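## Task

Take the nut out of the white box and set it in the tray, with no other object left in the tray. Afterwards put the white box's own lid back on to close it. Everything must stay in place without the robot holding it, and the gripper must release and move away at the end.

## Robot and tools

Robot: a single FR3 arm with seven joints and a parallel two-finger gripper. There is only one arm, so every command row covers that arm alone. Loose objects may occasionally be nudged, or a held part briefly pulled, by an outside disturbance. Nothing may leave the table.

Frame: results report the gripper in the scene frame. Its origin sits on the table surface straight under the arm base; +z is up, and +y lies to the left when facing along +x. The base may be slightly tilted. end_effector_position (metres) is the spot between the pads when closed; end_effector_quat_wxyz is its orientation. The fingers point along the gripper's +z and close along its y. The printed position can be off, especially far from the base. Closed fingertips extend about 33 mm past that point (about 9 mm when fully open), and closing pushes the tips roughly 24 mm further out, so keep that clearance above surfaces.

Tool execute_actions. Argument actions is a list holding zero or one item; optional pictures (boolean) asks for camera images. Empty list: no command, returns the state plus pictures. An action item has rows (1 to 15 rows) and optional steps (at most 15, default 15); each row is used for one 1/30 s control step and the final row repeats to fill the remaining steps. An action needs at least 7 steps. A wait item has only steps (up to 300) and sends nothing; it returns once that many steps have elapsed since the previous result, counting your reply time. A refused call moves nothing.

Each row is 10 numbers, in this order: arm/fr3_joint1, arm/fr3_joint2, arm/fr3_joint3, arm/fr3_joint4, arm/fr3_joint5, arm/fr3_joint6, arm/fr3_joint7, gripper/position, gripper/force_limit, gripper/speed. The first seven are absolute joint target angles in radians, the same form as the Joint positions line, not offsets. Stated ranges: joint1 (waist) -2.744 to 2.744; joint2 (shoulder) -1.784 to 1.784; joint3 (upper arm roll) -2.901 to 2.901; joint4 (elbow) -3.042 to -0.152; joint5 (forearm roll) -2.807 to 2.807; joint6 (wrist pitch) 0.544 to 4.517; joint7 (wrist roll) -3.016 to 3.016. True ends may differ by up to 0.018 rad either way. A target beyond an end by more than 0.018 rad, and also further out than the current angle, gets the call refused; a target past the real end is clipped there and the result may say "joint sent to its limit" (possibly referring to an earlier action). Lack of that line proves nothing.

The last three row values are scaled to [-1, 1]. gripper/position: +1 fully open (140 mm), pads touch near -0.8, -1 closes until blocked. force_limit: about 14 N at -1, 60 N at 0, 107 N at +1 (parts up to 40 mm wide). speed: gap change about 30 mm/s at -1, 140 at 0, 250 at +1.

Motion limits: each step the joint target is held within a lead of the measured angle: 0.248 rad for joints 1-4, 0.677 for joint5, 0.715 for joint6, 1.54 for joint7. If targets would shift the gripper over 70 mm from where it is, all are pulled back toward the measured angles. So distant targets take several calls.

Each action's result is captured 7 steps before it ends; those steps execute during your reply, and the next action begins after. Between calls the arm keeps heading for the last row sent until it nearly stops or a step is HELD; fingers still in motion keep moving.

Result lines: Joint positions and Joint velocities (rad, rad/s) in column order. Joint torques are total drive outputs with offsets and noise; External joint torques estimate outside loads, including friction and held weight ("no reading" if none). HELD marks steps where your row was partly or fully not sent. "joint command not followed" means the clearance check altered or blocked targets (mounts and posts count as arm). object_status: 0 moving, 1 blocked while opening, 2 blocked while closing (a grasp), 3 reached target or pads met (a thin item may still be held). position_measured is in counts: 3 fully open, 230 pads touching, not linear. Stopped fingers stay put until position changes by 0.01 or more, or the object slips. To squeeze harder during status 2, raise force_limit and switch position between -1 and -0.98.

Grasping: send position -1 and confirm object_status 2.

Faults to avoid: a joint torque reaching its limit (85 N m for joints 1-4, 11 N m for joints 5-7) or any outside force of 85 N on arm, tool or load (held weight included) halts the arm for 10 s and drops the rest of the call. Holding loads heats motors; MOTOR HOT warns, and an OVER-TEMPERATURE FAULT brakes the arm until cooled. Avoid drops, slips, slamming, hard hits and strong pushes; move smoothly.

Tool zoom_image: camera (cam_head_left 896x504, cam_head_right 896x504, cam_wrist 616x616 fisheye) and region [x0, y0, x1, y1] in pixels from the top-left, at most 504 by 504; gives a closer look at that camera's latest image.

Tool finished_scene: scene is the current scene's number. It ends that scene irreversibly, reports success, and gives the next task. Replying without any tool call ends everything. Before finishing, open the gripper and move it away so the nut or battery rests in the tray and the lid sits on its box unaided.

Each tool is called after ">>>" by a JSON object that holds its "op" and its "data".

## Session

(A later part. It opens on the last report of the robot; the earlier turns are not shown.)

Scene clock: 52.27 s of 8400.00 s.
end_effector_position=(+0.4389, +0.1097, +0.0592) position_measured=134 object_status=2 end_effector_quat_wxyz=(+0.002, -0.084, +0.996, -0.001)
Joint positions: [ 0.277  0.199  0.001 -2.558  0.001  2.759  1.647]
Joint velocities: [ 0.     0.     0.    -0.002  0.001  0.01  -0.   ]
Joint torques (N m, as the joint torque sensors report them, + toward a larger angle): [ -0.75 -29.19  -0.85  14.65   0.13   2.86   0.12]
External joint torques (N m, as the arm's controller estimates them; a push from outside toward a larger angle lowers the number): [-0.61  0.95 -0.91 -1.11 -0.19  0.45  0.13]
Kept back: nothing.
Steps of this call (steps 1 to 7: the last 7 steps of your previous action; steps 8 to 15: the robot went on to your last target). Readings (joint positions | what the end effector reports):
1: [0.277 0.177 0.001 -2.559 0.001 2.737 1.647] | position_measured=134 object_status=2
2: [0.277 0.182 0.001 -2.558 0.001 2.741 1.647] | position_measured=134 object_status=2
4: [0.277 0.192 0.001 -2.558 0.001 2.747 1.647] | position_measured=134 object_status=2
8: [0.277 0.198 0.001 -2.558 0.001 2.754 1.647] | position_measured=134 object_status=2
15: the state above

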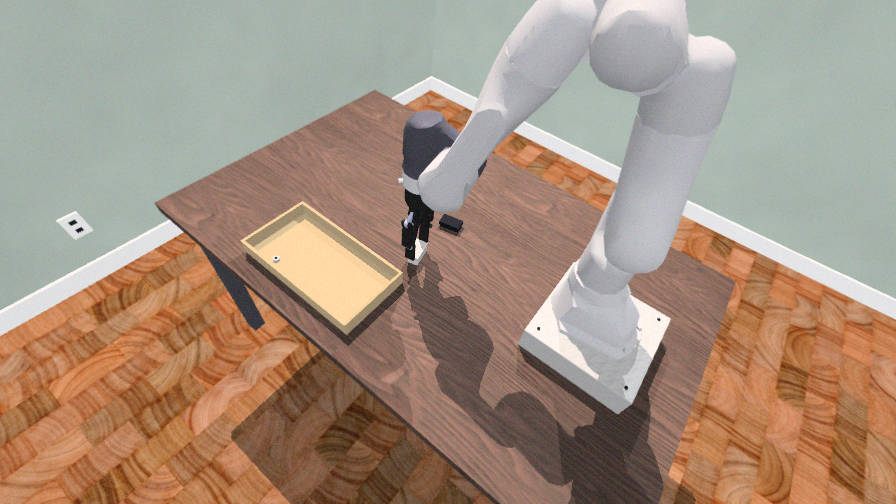

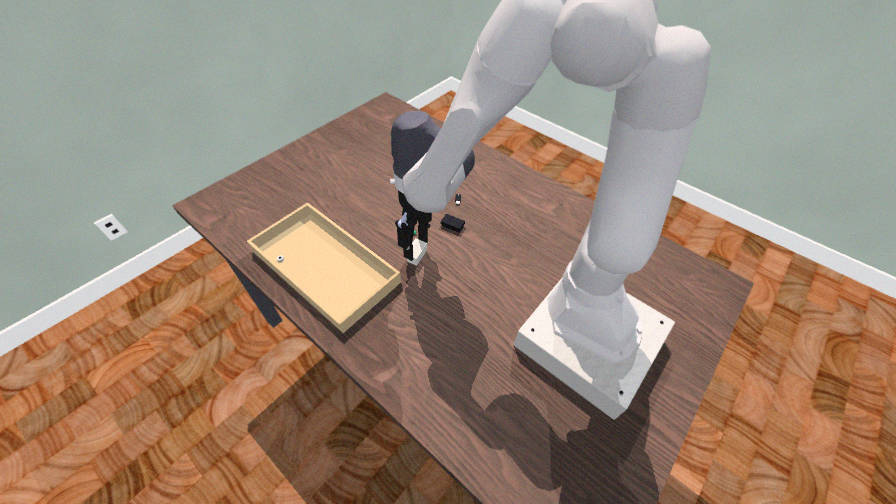

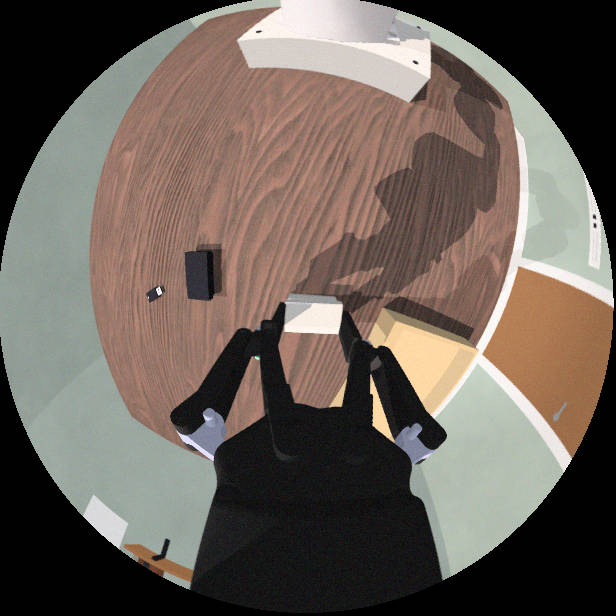

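>>> {"op": "execute_actions", "data": {"actions": [{"rows":[[0.275,0.188,0,-2.573,0,2.76,1.68,-1,-0.4,-0.3]],"steps":15}]}}

>>> {"op": "execute_actions", "data": {"actions": [{"steps":15}], "pictures": true}}

>>> {"op": "zoom_image", "data": {"camera": "cam_wrist", "region": [270, 270, 360, 360]}}

Scene clock: 53.00 s of 8400.00 s.
end_effector_position=(+0.4347, +0.1087, +0.0594) position_measured=134 object_status=2 end_effector_quat_wxyz=(+0.001, -0.075, +0.997, -0.001)
Joint positions: [ 0.277  0.19   0.001 -2.571  0.001  2.76   1.664]
Joint velocities: [-0.    -0.005  0.001 -0.005  0.     0.     0.043]
Joint torques (N m, as the joint torque sensors report them, + toward a larger angle): [ -0.71 -30.67  -0.66  13.91   0.17   2.4    0.2 ]
External joint torques (N m, as the arm's controller estimates them; a push from outside toward a larger angle lowers the number): [-0.71 -0.81 -0.85 -1.95 -0.14 -0.03  0.2 ]
Steps of this call (steps 1 to 14: the robot went on to your last target; steps 15 to 22: the first 8 steps of this action). Readings (joint positions | what the end effector reports):
15: [0.277 0.197 0.001 -2.561 0.001 2.760 1.649] | position_measured=134 object_status=2
16: [0.277 0.194 0.001 -2.564 0.001 2.760 1.652] | position_measured=134 object_status=2
18: [0.277 0.192 0.001 -2.568 0.001 2.760 1.657] | position_measured=134 object_status=2
22: the state above

Scene clock: 53.50 s of 8400.00 s.
end_effector_position=(+0.4346, +0.1086, +0.0594) position_measured=134 object_status=2 end_effector_quat_wxyz=(+0.001, -0.070, +0.998, -0.001)
Joint positions: [ 0.277  0.19   0.001 -2.571  0.001  2.76   1.674]
Joint velocities: [-0.001  0.001  0.001  0.001 -0.    -0.001  0.009]
Joint torques (N m, as the joint torque sensors report them, + toward a larger angle): [ -0.32 -30.98  -1.04  13.2    0.09   2.42   0.07]
External joint torques (N m, as the arm's controller estimates them; a push from outside toward a larger angle lowers the number): [-0.19 -1.11 -1.11 -2.57 -0.23  0.    0.07]
Kept back: nothing.
Steps of this call (steps 1 to 7: the last 7 steps of your previous action; steps 8 to 15: the robot went on to your last target). Readings (joint positions | what the end effector reports):
1: [0.277 0.190 0.001 -2.571 0.001 2.760 1.665] | position_measured=134 object_status=2
2: [0.277 0.190 0.001 -2.571 0.001 2.760 1.666] | position_measured=134 object_status=2
4: [0.277 0.190 0.001 -2.571 0.001 2.760 1.668] | position_measured=134 object_status=2
8: [0.277 0.190 0.001 -2.571 0.001 2.760 1.671] | position_measured=134 object_status=2
15: the state above

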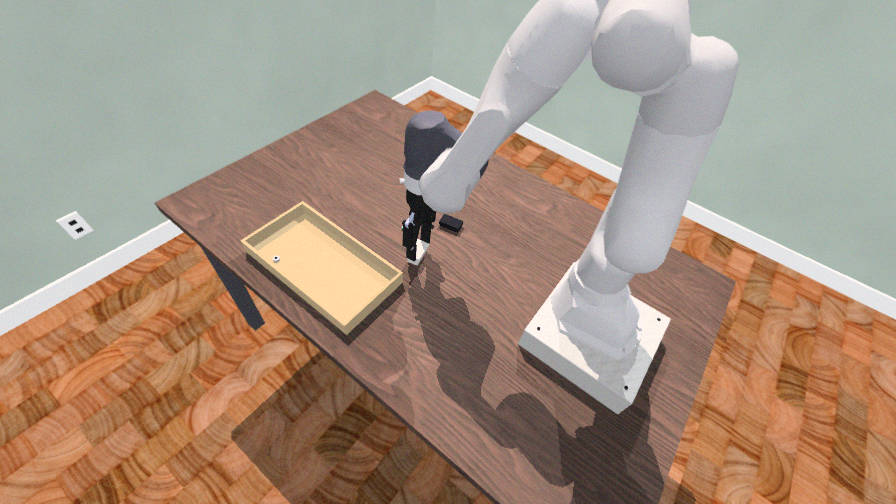

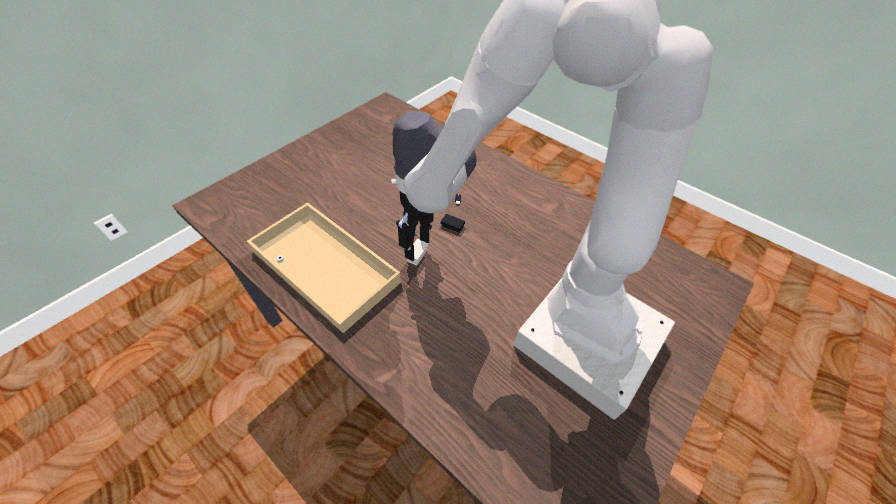

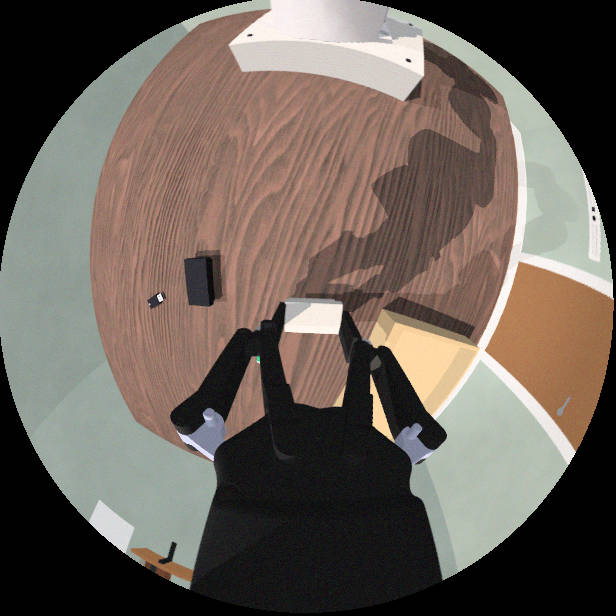

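Region (270, 270, 360, 360) of cam_wrist's 616x616 image, scaled by 5.600, with more detail than that image has.

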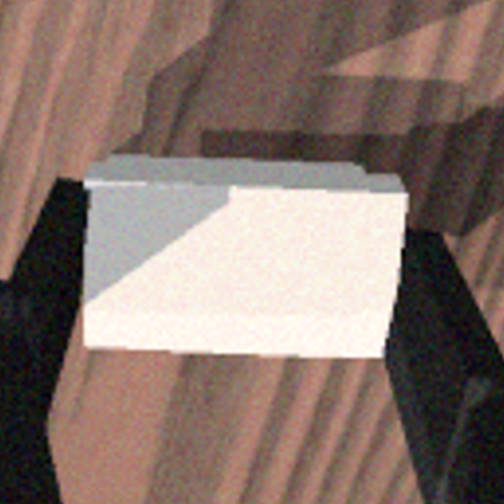

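>>> {"op": "execute_actions", "data": {"actions": [{"rows":[[0.275,0.2,0,-2.571,0,2.772,1.68,-1,-0.4,-0.3],[0.275,0.2,0,-2.571,0,2.772,1.68,-1,-0.4,-0.3],[0.275,0.2,0,-2.571,0,2.772,1.68,-1,-0.4,-0.3],[0.275,0.212,0,-2.57,0,2.783,1.68,-1,-0.4,-0.3],[0.275,0.212,0,-2.57,0,2.783,1.68,-1,-0.4,-0.3],[0.275,0.212,0,-2.57,0,2.783,1.68,-1,-0.4,-0.3],[0.275,0.224,0,-2.569,0,2.794,1.68,-1,-0.4,-0.3],[0.275,0.224,0,-2.569,0,2.794,1.68,-1,-0.4,-0.3],[0.275,0.224,0,-2.569,0,2.794,1.68,-1,-0.4,-0.3],[0.275,0.238,0,-2.568,0,2.807,1.68,-1,-0.4,-0.3]],"steps":15}]}}

>>> {"op": "execute_actions", "data": {"actions": [{"steps":15}], "pictures": true}}

>>> {"op": "zoom_image", "data": {"camera": "cam_head_left", "region": [385, 225, 455, 295]}}

Scene clock: 54.40 s of 8400.00 s.
end_effector_position=(+0.4351, +0.1087, +0.0534) position_measured=134 object_status=2 end_effector_quat_wxyz=(+0.001, -0.069, +0.998, -0.001)
Joint positions: [ 0.277  0.208  0.001 -2.569  0.001  2.778  1.677]
Joint velocities: [-0.     0.047 -0.001  0.036 -0.     0.097  0.001]
Joint torques (N m, as the joint torque sensors report them, + toward a larger angle): [ -1.19 -23.63  -0.57  12.09   0.13   2.5    0.05]
External joint torques (N m, as the arm's controller estimates them; a push from outside toward a larger angle lowers the number): [-1.    6.56 -0.6  -2.86 -0.18  0.24  0.05]
Steps of this call (steps 1 to 15: the robot went on to your last target; steps 16 to 19: nothing new was sent; steps 20 to 27: the first 8 steps of this action). Readings (joint positions | what the end effector reports):
20: [0.277 0.191 0.001 -2.571 0.001 2.762 1.676] | position_measured=134 object_status=2
21: [0.277 0.193 0.001 -2.571 0.001 2.763 1.676] | position_measured=134 object_status=2
23: [0.277 0.198 0.001 -2.571 0.001 2.767 1.677] | position_measured=134 object_status=2
27: the state above

Scene clock: 54.90 s of 8400.00 s.
end_effector_position=(+0.4440, +0.1109, +0.0531) position_measured=134 object_status=2 end_effector_quat_wxyz=(+0.013, -0.068, +0.998, +0.001)
Joint positions: [ 0.277  0.219  0.001 -2.563  0.001  2.806  1.678]
Joint velocities: [0.    0.002 0.    0.    0.    0.01  0.001]
Joint torques (N m, as the joint torque sensors report them, + toward a larger angle): [ -0.08 -17.6   -0.74  11.06   0.16   2.47   0.03]
External joint torques (N m, as the arm's controller estimates them; a push from outside toward a larger angle lowers the number): [ 0.   12.91 -0.87 -4.38 -0.14  0.    0.03]
Kept back: nothing.
Steps of this call (steps 1 to 7: the last 7 steps of your previous action; steps 8 to 15: the robot went on to your last target). Readings (joint positions | what the end effector reports):
1: [0.277 0.209 0.001 -2.568 0.001 2.781 1.677] | position_measured=134 object_status=2
2: [0.277 0.212 0.001 -2.567 0.001 2.785 1.677] | position_measured=134 object_status=2
4: [0.277 0.215 0.001 -2.564 0.001 2.793 1.677] | position_measured=134 object_status=2
8: [0.277 0.218 0.001 -2.563 0.001 2.801 1.677] | position_measured=134 object_status=2
15: the state above

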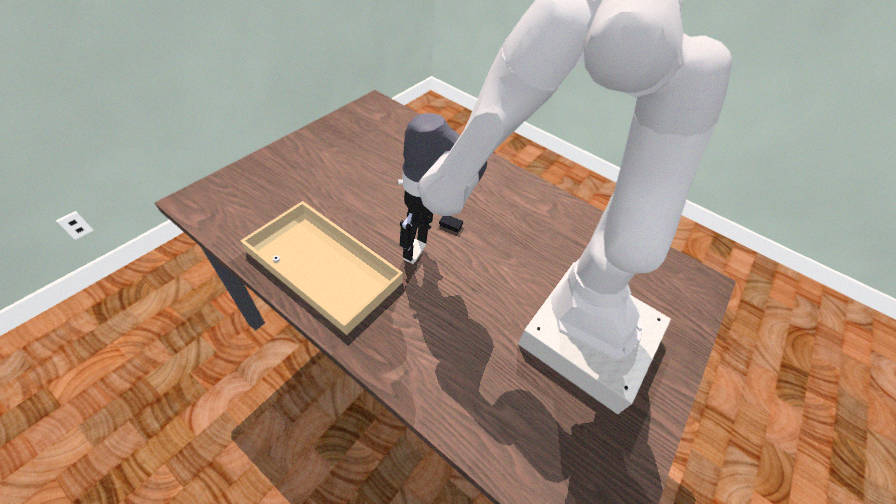

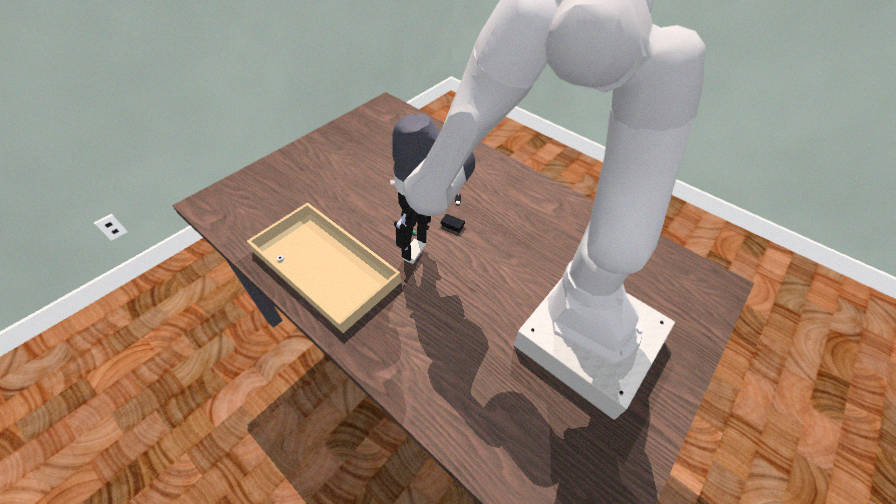

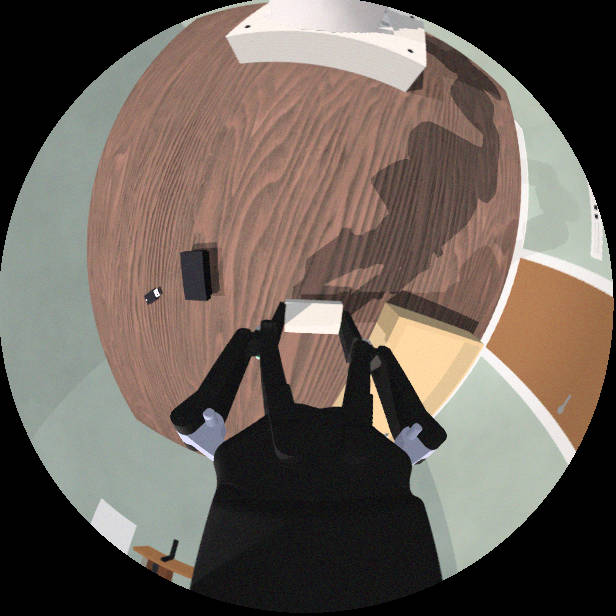

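Region (385, 225, 455, 295) of cam_head_left's 896x504 image, scaled by 7.200, with more detail than that image has.

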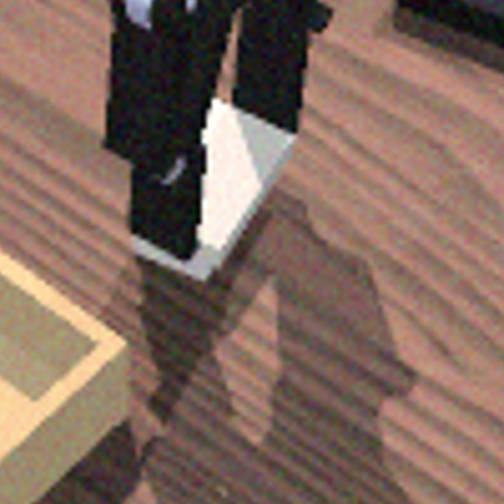

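>>> {"op": "execute_actions", "data": {"actions": [{"rows":[[0.275,0.18,0,-2.571,0,2.752,1.68,-1,-0.4,-0.3]],"steps":15}]}}

>>> {"op": "execute_actions", "data": {"actions": [{"steps":12}], "pictures": true}}

>>> {"op": "zoom_image", "data": {"camera": "cam_head_left", "region": [385, 225, 455, 295]}}

>>> {"op": "zoom_image", "data": {"camera": "cam_wrist", "region": [270, 270, 360, 360]}}

>>> {"op": "zoom_image", "data": {"camera": "cam_head_right", "region": [385, 225, 455, 295]}}

Scene clock: 55.63 s of 8400.00 s.
end_effector_position=(+0.4411, +0.1102, +0.0646) position_measured=134 object_status=2 end_effector_quat_wxyz=(+0.009, -0.068, +0.998, +0.000)
Joint positions: [ 0.277  0.182  0.001 -2.568  0.001  2.767  1.678]
Joint velocities: [ 0.001 -0.007  0.    -0.009  0.    -0.071  0.001]
Joint torques (N m, as the joint torque sensors report them, + toward a larger angle): [ -0.12 -30.77  -0.95  13.48   0.11   2.18  -0.03]
External joint torques (N m, as the arm's controller estimates them; a push from outside toward a larger angle lowers the number): [-0.07 -1.39 -1.08 -2.3  -0.2  -0.25 -0.03]
Steps of this call (steps 1 to 14: the robot went on to your last target; steps 15 to 22: the first 8 steps of this action). Readings (joint positions | what the end effector reports):
15: [0.277 0.213 0.001 -2.564 0.001 2.801 1.678] | position_measured=134 object_status=2
16: [0.277 0.203 0.001 -2.567 0.001 2.792 1.678] | position_measured=134 object_status=2
18: [0.277 0.189 0.001 -2.567 0.001 2.780 1.678] | position_measured=134 object_status=2
22: the state above

Scene clock: 56.03 s of 8400.00 s.
end_effector_position=(+0.4370, +0.1092, +0.0633) position_measured=134 object_status=2 end_effector_quat_wxyz=(+0.003, -0.068, +0.998, -0.001)
Joint positions: [ 0.277  0.181  0.001 -2.569  0.001  2.756  1.678]
Joint velocities: [-0.001  0.001  0.001  0.     0.001 -0.006  0.001]
Joint torques (N m, as the joint torque sensors report them, + toward a larger angle): [ -0.28 -30.62  -0.59  14.15   0.22   2.24   0.04]
External joint torques (N m, as the arm's controller estimates them; a push from outside toward a larger angle lowers the number): [-0.25 -0.95 -0.74 -1.76 -0.1  -0.18  0.04]
Kept back: nothing.
Steps of this call (steps 1 to 7: the last 7 steps of your previous action; steps 8 to 12: the robot went on to your last target). Readings (joint positions | what the end effector reports):
1: [0.277 0.181 0.001 -2.568 0.001 2.764 1.678] | position_measured=134 object_status=2
2: [0.277 0.181 0.001 -2.568 0.001 2.763 1.678] | position_measured=134 object_status=2
4: [0.277 0.181 0.001 -2.569 0.001 2.760 1.678] | position_measured=134 object_status=2
8: [0.277 0.181 0.001 -2.569 0.001 2.757 1.678] | position_measured=134 object_status=2
12: the state above

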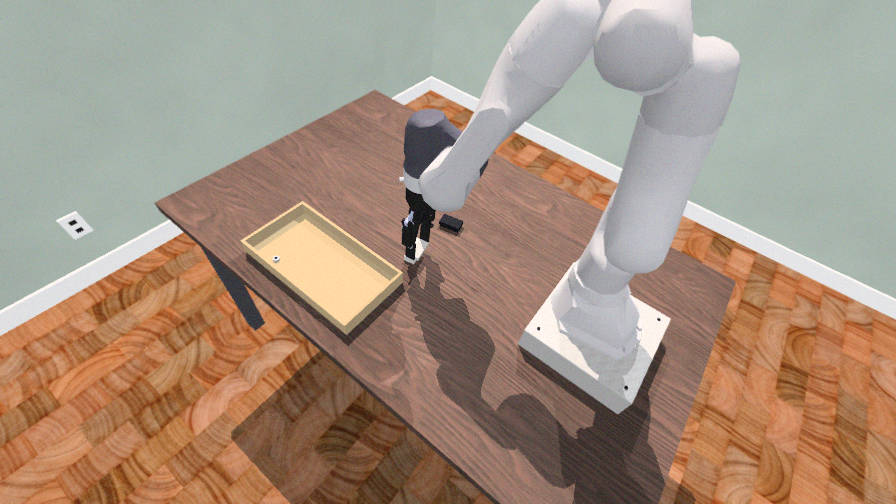

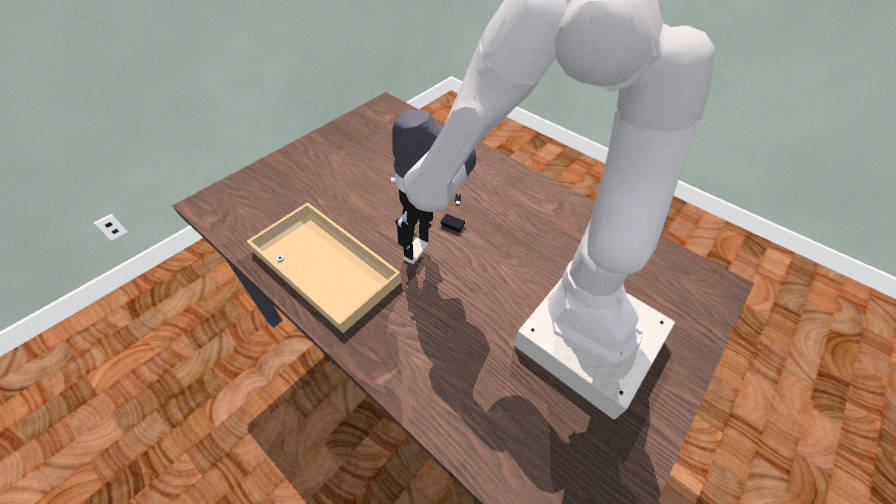

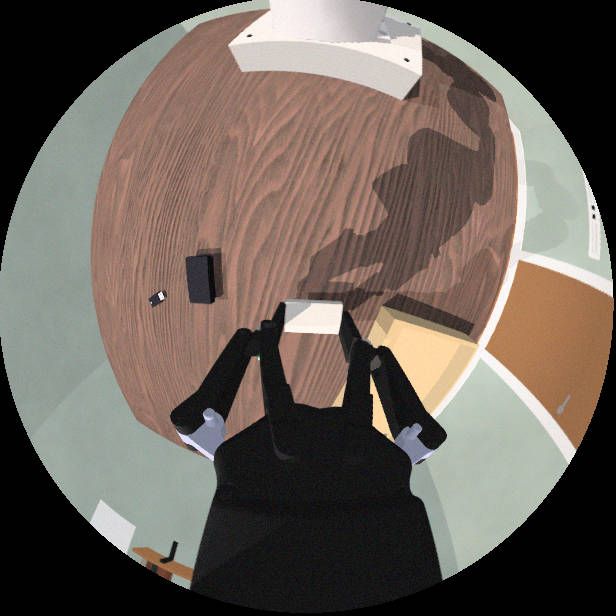

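Region (385, 225, 455, 295) of cam_head_left's 896x504 image, scaled by 7.200, with more detail than that image has.

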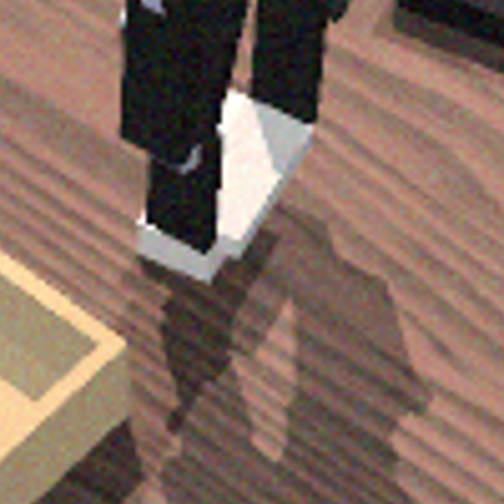

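Region (270, 270, 360, 360) of cam_wrist's 616x616 image, scaled by 5.600, with more detail than that image has.

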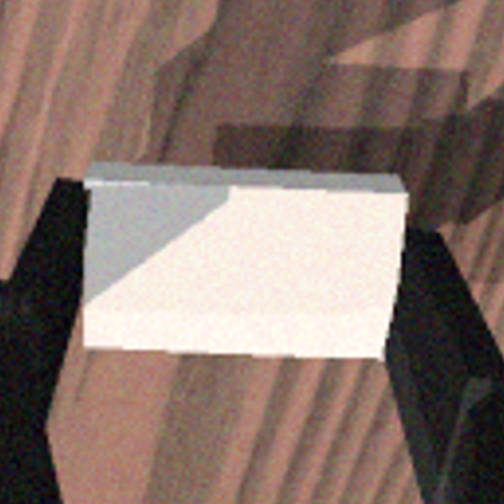

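Region (385, 225, 455, 295) of cam_head_right's 896x504 image, scaled by 7.200, with more detail than that image has.

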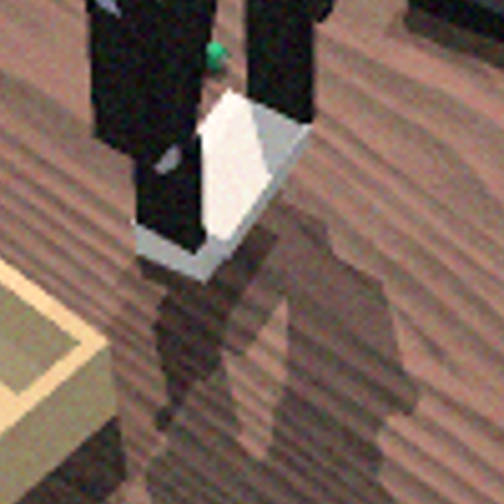

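>>> {"op": "execute_actions", "data": {"actions": [{"rows":[[0.275,0.1,0,-2.62,0,2.72,1.68,-1,-0.4,-0.3],[0.275,0.1,0,-2.62,0,2.72,1.68,-1,-0.4,-0.3],[0.275,0.1,0,-2.62,0,2.72,1.68,-1,-0.4,-0.3],[0.275,0.1,0,-2.62,0,2.72,1.68,-1,-0.4,-0.3],[0.275,-0.06,0,-2.8,0,2.74,1.68,-1,-0.4,-0.3]],"steps":15}]}}

>>> {"op": "execute_actions", "data": {"actions": [{"steps":20}], "pictures": true}}

>>> {"op": "zoom_image", "data": {"camera": "cam_wrist", "region": [250, 270, 380, 400]}}

>>> {"op": "zoom_image", "data": {"camera": "cam_head_left", "region": [385, 215, 465, 295]}}

Scene clock: 56.83 s of 8400.00 s.
end_effector_position=(+0.3814, +0.0950, +0.0893) position_measured=134 object_status=2 end_effector_quat_wxyz=(+0.004, -0.068, +0.998, -0.001)
Joint positions: [ 0.277 -0.025  0.    -2.758  0.001  2.74   1.678]
Joint velocities: [ 0.001 -0.516  0.001 -0.557 -0.     0.001  0.   ]
Joint torques (N m, as the joint torque sensors report them, + toward a larger angle): [  0.   -19.17  -0.59  17.62   0.03   2.59   0.08]
External joint torques (N m, as the arm's controller estimates them; a push from outside toward a larger angle lowers the number): [ 0.31 -1.62 -0.23 -2.05 -0.49 -0.24  0.09]
Steps of this call (steps 1 to 16: the robot went on to your last target; steps 17 to 24: the first 8 steps of this action). Readings (joint positions | what the end effector reports):
17: [0.277 0.169 0.000 -2.580 0.001 2.750 1.678] | position_measured=134 object_status=2
18: [0.277 0.147 0.000 -2.595 0.001 2.744 1.678] | position_measured=134 object_status=2
20: [0.277 0.118 0.000 -2.608 0.001 2.737 1.678] | position_measured=134 object_status=2
24: the state above

Scene clock: 57.50 s of 8400.00 s.
end_effector_position=(+0.3669, +0.0914, +0.0895) position_measured=134 object_status=2 end_effector_quat_wxyz=(+0.001, -0.068, +0.998, -0.001)
Joint positions: [ 0.277 -0.058  0.    -2.798  0.001  2.74   1.678]
Joint velocities: [ 0.     0.001 -0.    -0.     0.    -0.001 -0.001]
Joint torques (N m, as the joint torque sensors report them, + toward a larger angle): [ -0.13 -23.13  -0.41  14.18   0.08   2.53   0.04]
External joint torques (N m, as the arm's controller estimates them; a push from outside toward a larger angle lowers the number): [-0.06 -1.31 -0.29 -1.95 -0.25  0.11  0.04]
Kept back: nothing.
Steps of this call (steps 1 to 7: the last 7 steps of your previous action; steps 8 to 20: the robot went on to your last target). Readings (joint positions | what the end effector reports):
1: [0.277 -0.038 0.000 -2.772 0.001 2.740 1.678] | position_measured=134 object_status=2
2: [0.277 -0.046 0.000 -2.782 0.001 2.740 1.678] | position_measured=134 object_status=2
4: [0.277 -0.053 0.000 -2.792 0.001 2.740 1.678] | position_measured=134 object_status=2
8: [0.277 -0.057 0.000 -2.797 0.001 2.740 1.678] | position_measured=134 object_status=2
20: the state above

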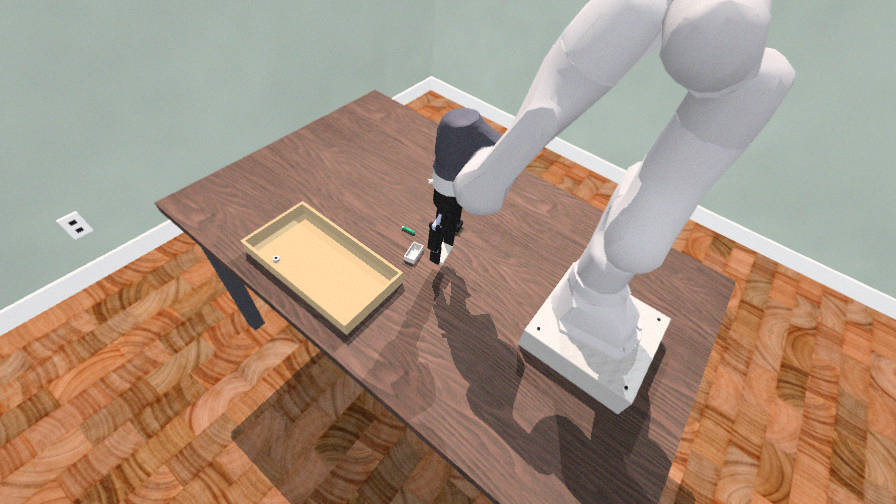

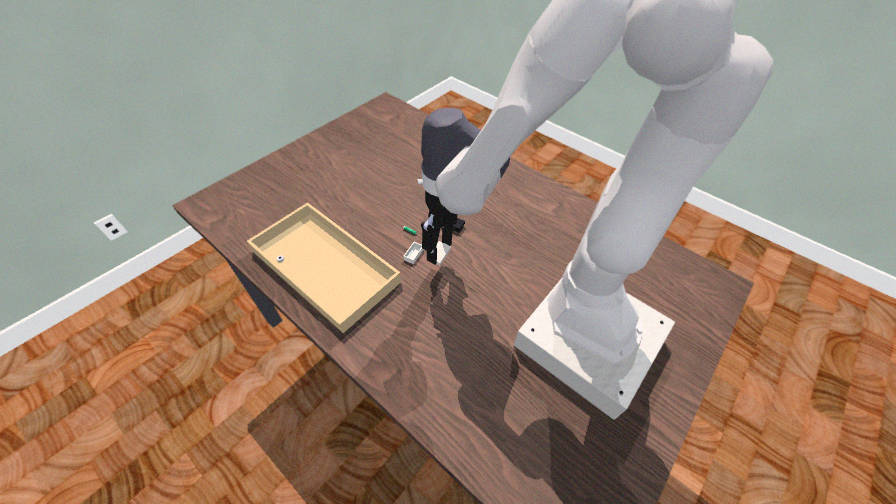

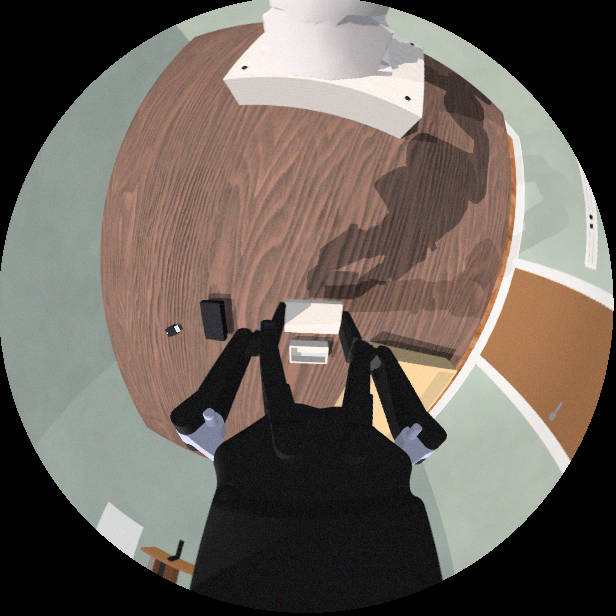

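Region (250, 270, 380, 400) of cam_wrist's 616x616 image, scaled by 3.877, with more detail than that image has.

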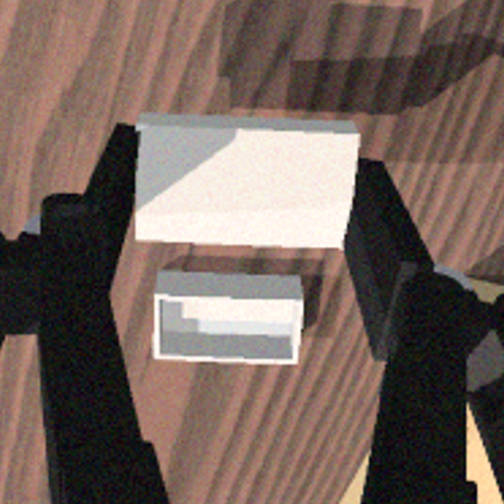

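Region (385, 215, 465, 295) of cam_head_left's 896x504 image, scaled by 6.300, with more detail than that image has.

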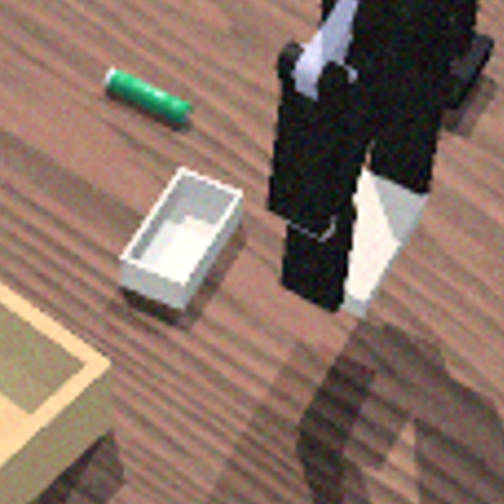

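>>> {"op": "execute_actions", "data": {"actions": [{"rows":[[0.26,0.03,0,-2.66,0,2.69,1.665,-1,-0.4,-0.3],[0.26,0.03,0,-2.66,0,2.69,1.665,-1,-0.4,-0.3],[0.26,0.03,0,-2.66,0,2.69,1.665,-1,-0.4,-0.3],[0.26,0.03,0,-2.66,0,2.69,1.665,-1,-0.4,-0.3],[0.25,0.11,0,-2.57,0,2.68,1.655,-1,-0.4,-0.3],[0.25,0.11,0,-2.57,0,2.68,1.655,-1,-0.4,-0.3],[0.25,0.11,0,-2.57,0,2.68,1.655,-1,-0.4,-0.3],[0.25,0.11,0,-2.57,0,2.68,1.655,-1,-0.4,-0.3],[0.25,0.11,0,-2.57,0,2.68,1.655,-1,-0.4,-0.3],[0.25,0.172,0,-2.568,0,2.742,1.655,-1,-0.4,-0.3]],"steps":15}]}}

>>> {"op": "execute_actions", "data": {"actions": [{"steps":20}], "pictures": true}}

>>> {"op": "zoom_image", "data": {"camera": "cam_wrist", "region": [270, 270, 360, 360]}}

>>> {"op": "zoom_image", "data": {"camera": "cam_head_left", "region": [385, 225, 455, 295]}}

Scene clock: 58.97 s of 8400.00 s.
end_effector_position=(+0.4364, +0.0988, +0.0919) position_measured=134 object_status=2 end_effector_quat_wxyz=(+0.009, -0.062, +0.998, +0.000)
Joint positions: [ 0.255  0.088  0.    -2.594  0.001  2.699  1.669]
Joint velocities: [-0.049  0.292 -0.005  0.316 -0.001 -0.082 -0.038]
Joint torques (N m, as the joint torque sensors report them, + toward a larger angle): [  0.15 -29.93  -0.96  15.29   0.33   1.82  -0.33]
External joint torques (N m, as the arm's controller estimates them; a push from outside toward a larger angle lowers the number): [-0.8   0.3  -1.97  0.73  0.14 -0.29 -0.33]
Steps of this call (steps 1 to 15: the robot went on to your last target; steps 16 to 36: nothing new was sent; steps 37 to 44: the first 8 steps of this action). Readings (joint positions | what the end effector reports):
37: [0.275 -0.041 0.001 -2.774 0.001 2.729 1.677] | position_measured=134 object_status=2
38: [0.271 -0.015 0.001 -2.735 0.001 2.722 1.677] | position_measured=134 object_status=2
40: [0.266 0.011 0.001 -2.690 0.001 2.715 1.675] | position_measured=134 object_status=2
44: the state above

Scene clock: 59.63 s of 8400.00 s.
end_effector_position=(+0.4372, +0.0977, +0.0662) position_measured=134 object_status=2 end_effector_quat_wxyz=(-0.001, -0.065, +0.998, -0.002)
Joint positions: [ 0.253  0.171  0.    -2.57   0.001  2.738  1.66 ]
Joint velocities: [-0.001 -0.001 -0.    -0.     0.001  0.007 -0.003]
Joint torques (N m, as the joint torque sensors report them, + toward a larger angle): [ -0.21 -29.27   0.15  15.91   0.34   2.92  -0.25]
External joint torques (N m, as the arm's controller estimates them; a push from outside toward a larger angle lowers the number): [-0.08  0.41  0.11 -0.24  0.01  0.5  -0.25]
Kept back: nothing.
Steps of this call (steps 1 to 7: the last 7 steps of your previous action; steps 8 to 20: the robot went on to your last target). Readings (joint positions | what the end effector reports):
1: [0.254 0.096 0.000 -2.586 0.001 2.696 1.668] | position_measured=134 object_status=2
2: [0.253 0.109 0.000 -2.578 0.001 2.703 1.667] | position_measured=134 object_status=2
4: [0.253 0.144 0.000 -2.572 0.001 2.716 1.665] | position_measured=134 object_status=2
8: [0.253 0.170 0.000 -2.572 0.001 2.727 1.663] | position_measured=134 object_status=2
20: the state above

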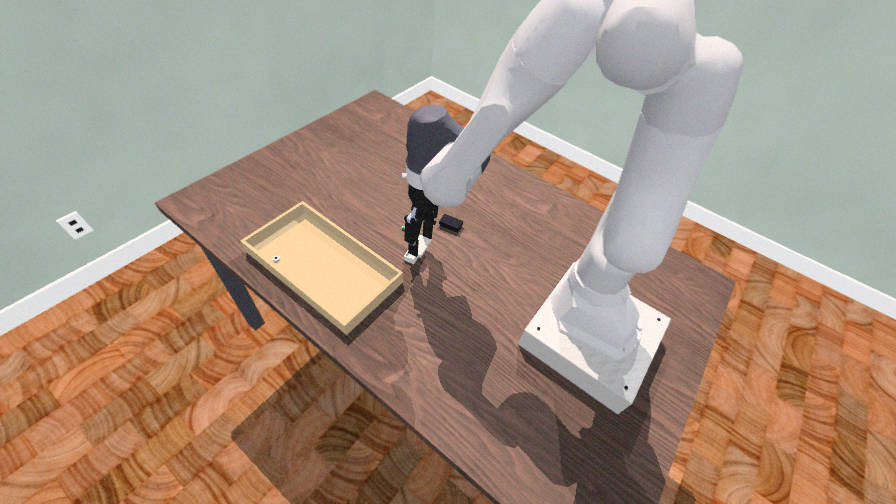

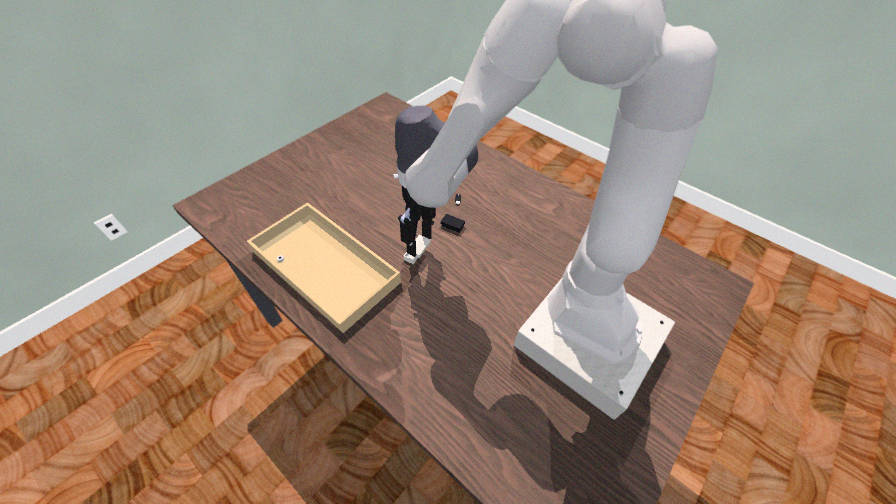

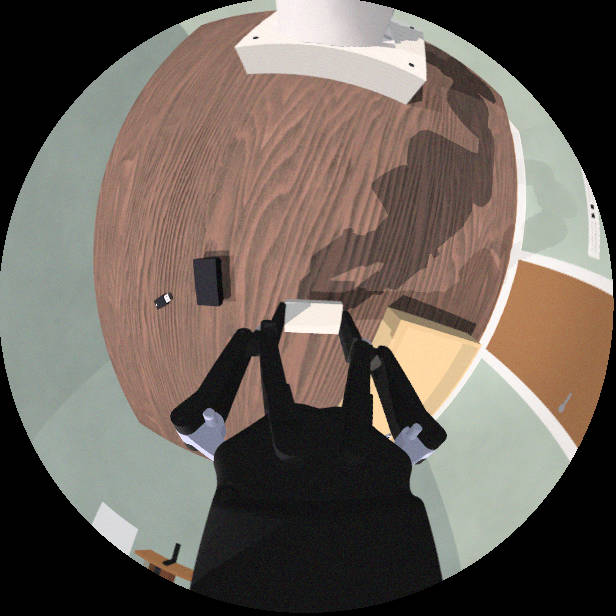

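Region (270, 270, 360, 360) of cam_wrist's 616x616 image, scaled by 5.600, with more detail than that image has.

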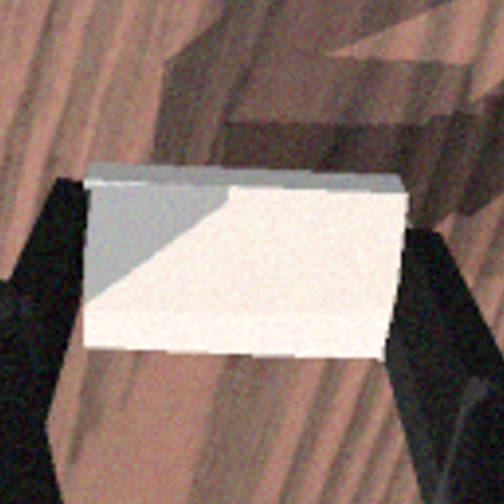

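Region (385, 225, 455, 295) of cam_head_left's 896x504 image, scaled by 7.200, with more detail than that image has.

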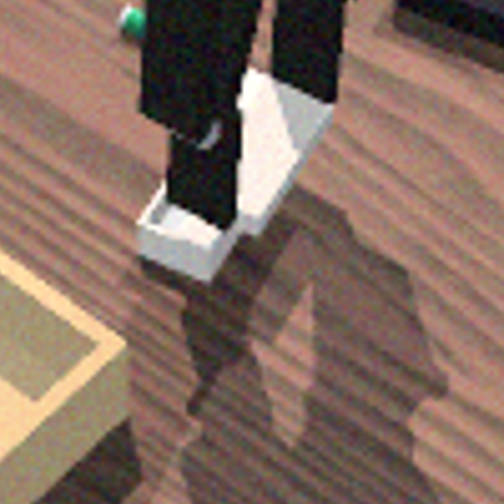

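>>> {"op": "execute_actions", "data": {"actions": [{"rows":[[0.27,0.188,0,-2.543,0,2.733,1.675,-1,-0.4,-0.3]],"steps":15}]}}

>>> {"op": "execute_actions", "data": {"actions": [{"steps":15}], "pictures": true}}

>>> {"op": "zoom_image", "data": {"camera": "cam_wrist", "region": [270, 270, 360, 360]}}

>>> {"op": "zoom_image", "data": {"camera": "cam_head_left", "region": [385, 225, 455, 295]}}

Scene clock: 60.63 s of 8400.00 s.
end_effector_position=(+0.4453, +0.1062, +0.0669) position_measured=134 object_status=2 end_effector_quat_wxyz=(+0.003, -0.069, +0.998, -0.001)
Joint positions: [ 0.267  0.186 -0.    -2.546  0.001  2.737  1.666]
Joint velocities: [ 0.003  0.008 -0.     0.01   0.001 -0.006  0.019]
Joint torques (N m, as the joint torque sensors report them, + toward a larger angle): [  1.13 -29.08   0.48  15.77   0.31   2.25  -0.02]
External joint torques (N m, as the arm's controller estimates them; a push from outside toward a larger angle lowers the number): [ 1.4   1.13  0.62 -0.32 -0.04 -0.15 -0.02]
Steps of this call (steps 1 to 15: the robot went on to your last target; steps 16 to 22: nothing new was sent; steps 23 to 30: the first 8 steps of this action). Readings (joint positions | what the end effector reports):
23: [0.255 0.174 -0.001 -2.565 0.001 2.738 1.659] | position_measured=134 object_status=2
24: [0.258 0.179 -0.001 -2.558 0.001 2.738 1.661] | position_measured=134 object_status=2
26: [0.264 0.183 -0.000 -2.550 0.001 2.737 1.663] | position_measured=134 object_status=2
30: the state above

Scene clock: 61.13 s of 8400.00 s.
end_effector_position=(+0.4452, +0.1062, +0.0668) position_measured=134 object_status=2 end_effector_quat_wxyz=(+0.003, -0.067, +0.998, -0.001)
Joint positions: [ 0.267  0.186 -0.    -2.545  0.001  2.736  1.671]
Joint velocities: [ 0.001 -0.001 -0.    -0.001 -0.001 -0.001  0.003]
Joint torques (N m, as the joint torque sensors report them, + toward a larger angle): [  2.32 -28.19  -0.46  16.28   0.25   2.13   0.04]
External joint torques (N m, as the arm's controller estimates them; a push from outside toward a larger angle lowers the number): [ 2.36  2.12 -0.6   0.   -0.08 -0.3   0.05]
Kept back: nothing.
Steps of this call (steps 1 to 7: the last 7 steps of your previous action; steps 8 to 15: the robot went on to your last target). Readings (joint positions | what the end effector reports):
1: [0.267 0.186 -0.000 -2.546 0.001 2.736 1.667] | position_measured=134 object_status=2
2: [0.267 0.186 -0.000 -2.545 0.001 2.736 1.667] | position_measured=134 object_status=2
4: [0.267 0.186 -0.000 -2.545 0.001 2.736 1.668] | position_measured=134 object_status=2
8: [0.267 0.186 -0.000 -2.545 0.001 2.736 1.669] | position_measured=134 object_status=2
15: the state above
The arm was judged still, so your last target was given up. Only a new action makes it travel on or press farther. Fingers that are still opening or closing keep moving.

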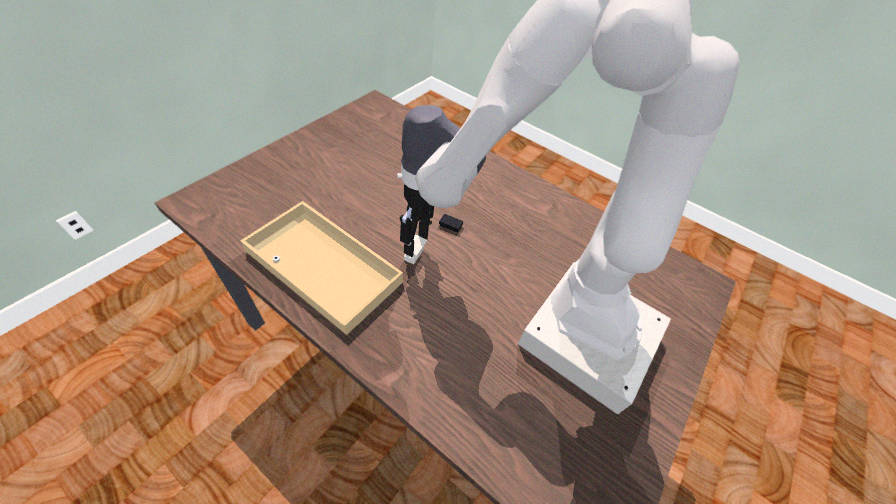

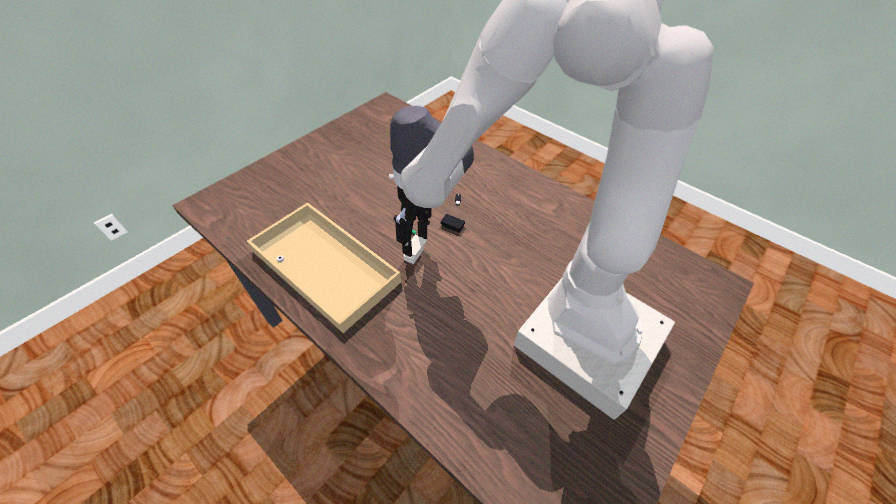

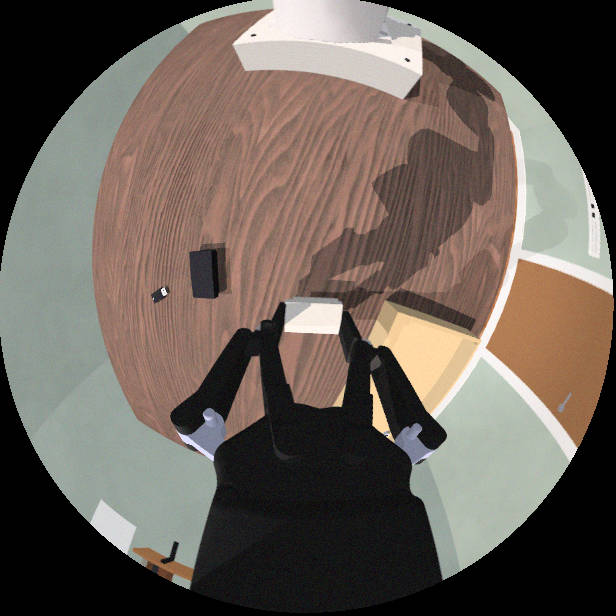

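Region (270, 270, 360, 360) of cam_wrist's 616x616 image, scaled by 5.600, with more detail than that image has.

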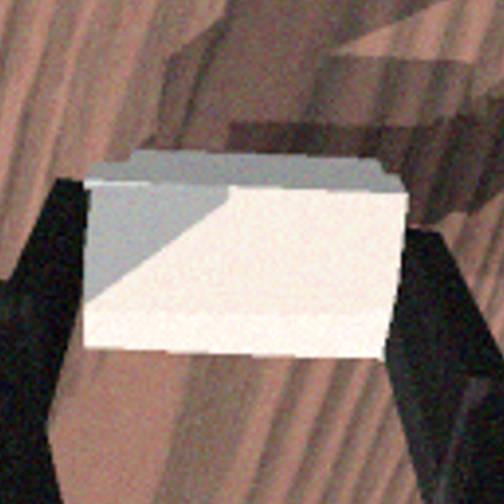

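Region (385, 225, 455, 295) of cam_head_left's 896x504 image, scaled by 7.200, with more detail than that image has.

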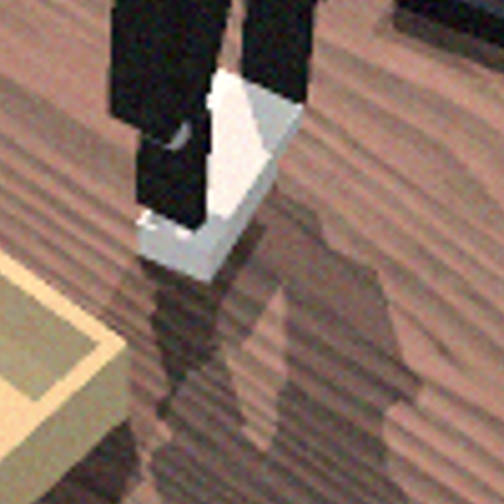

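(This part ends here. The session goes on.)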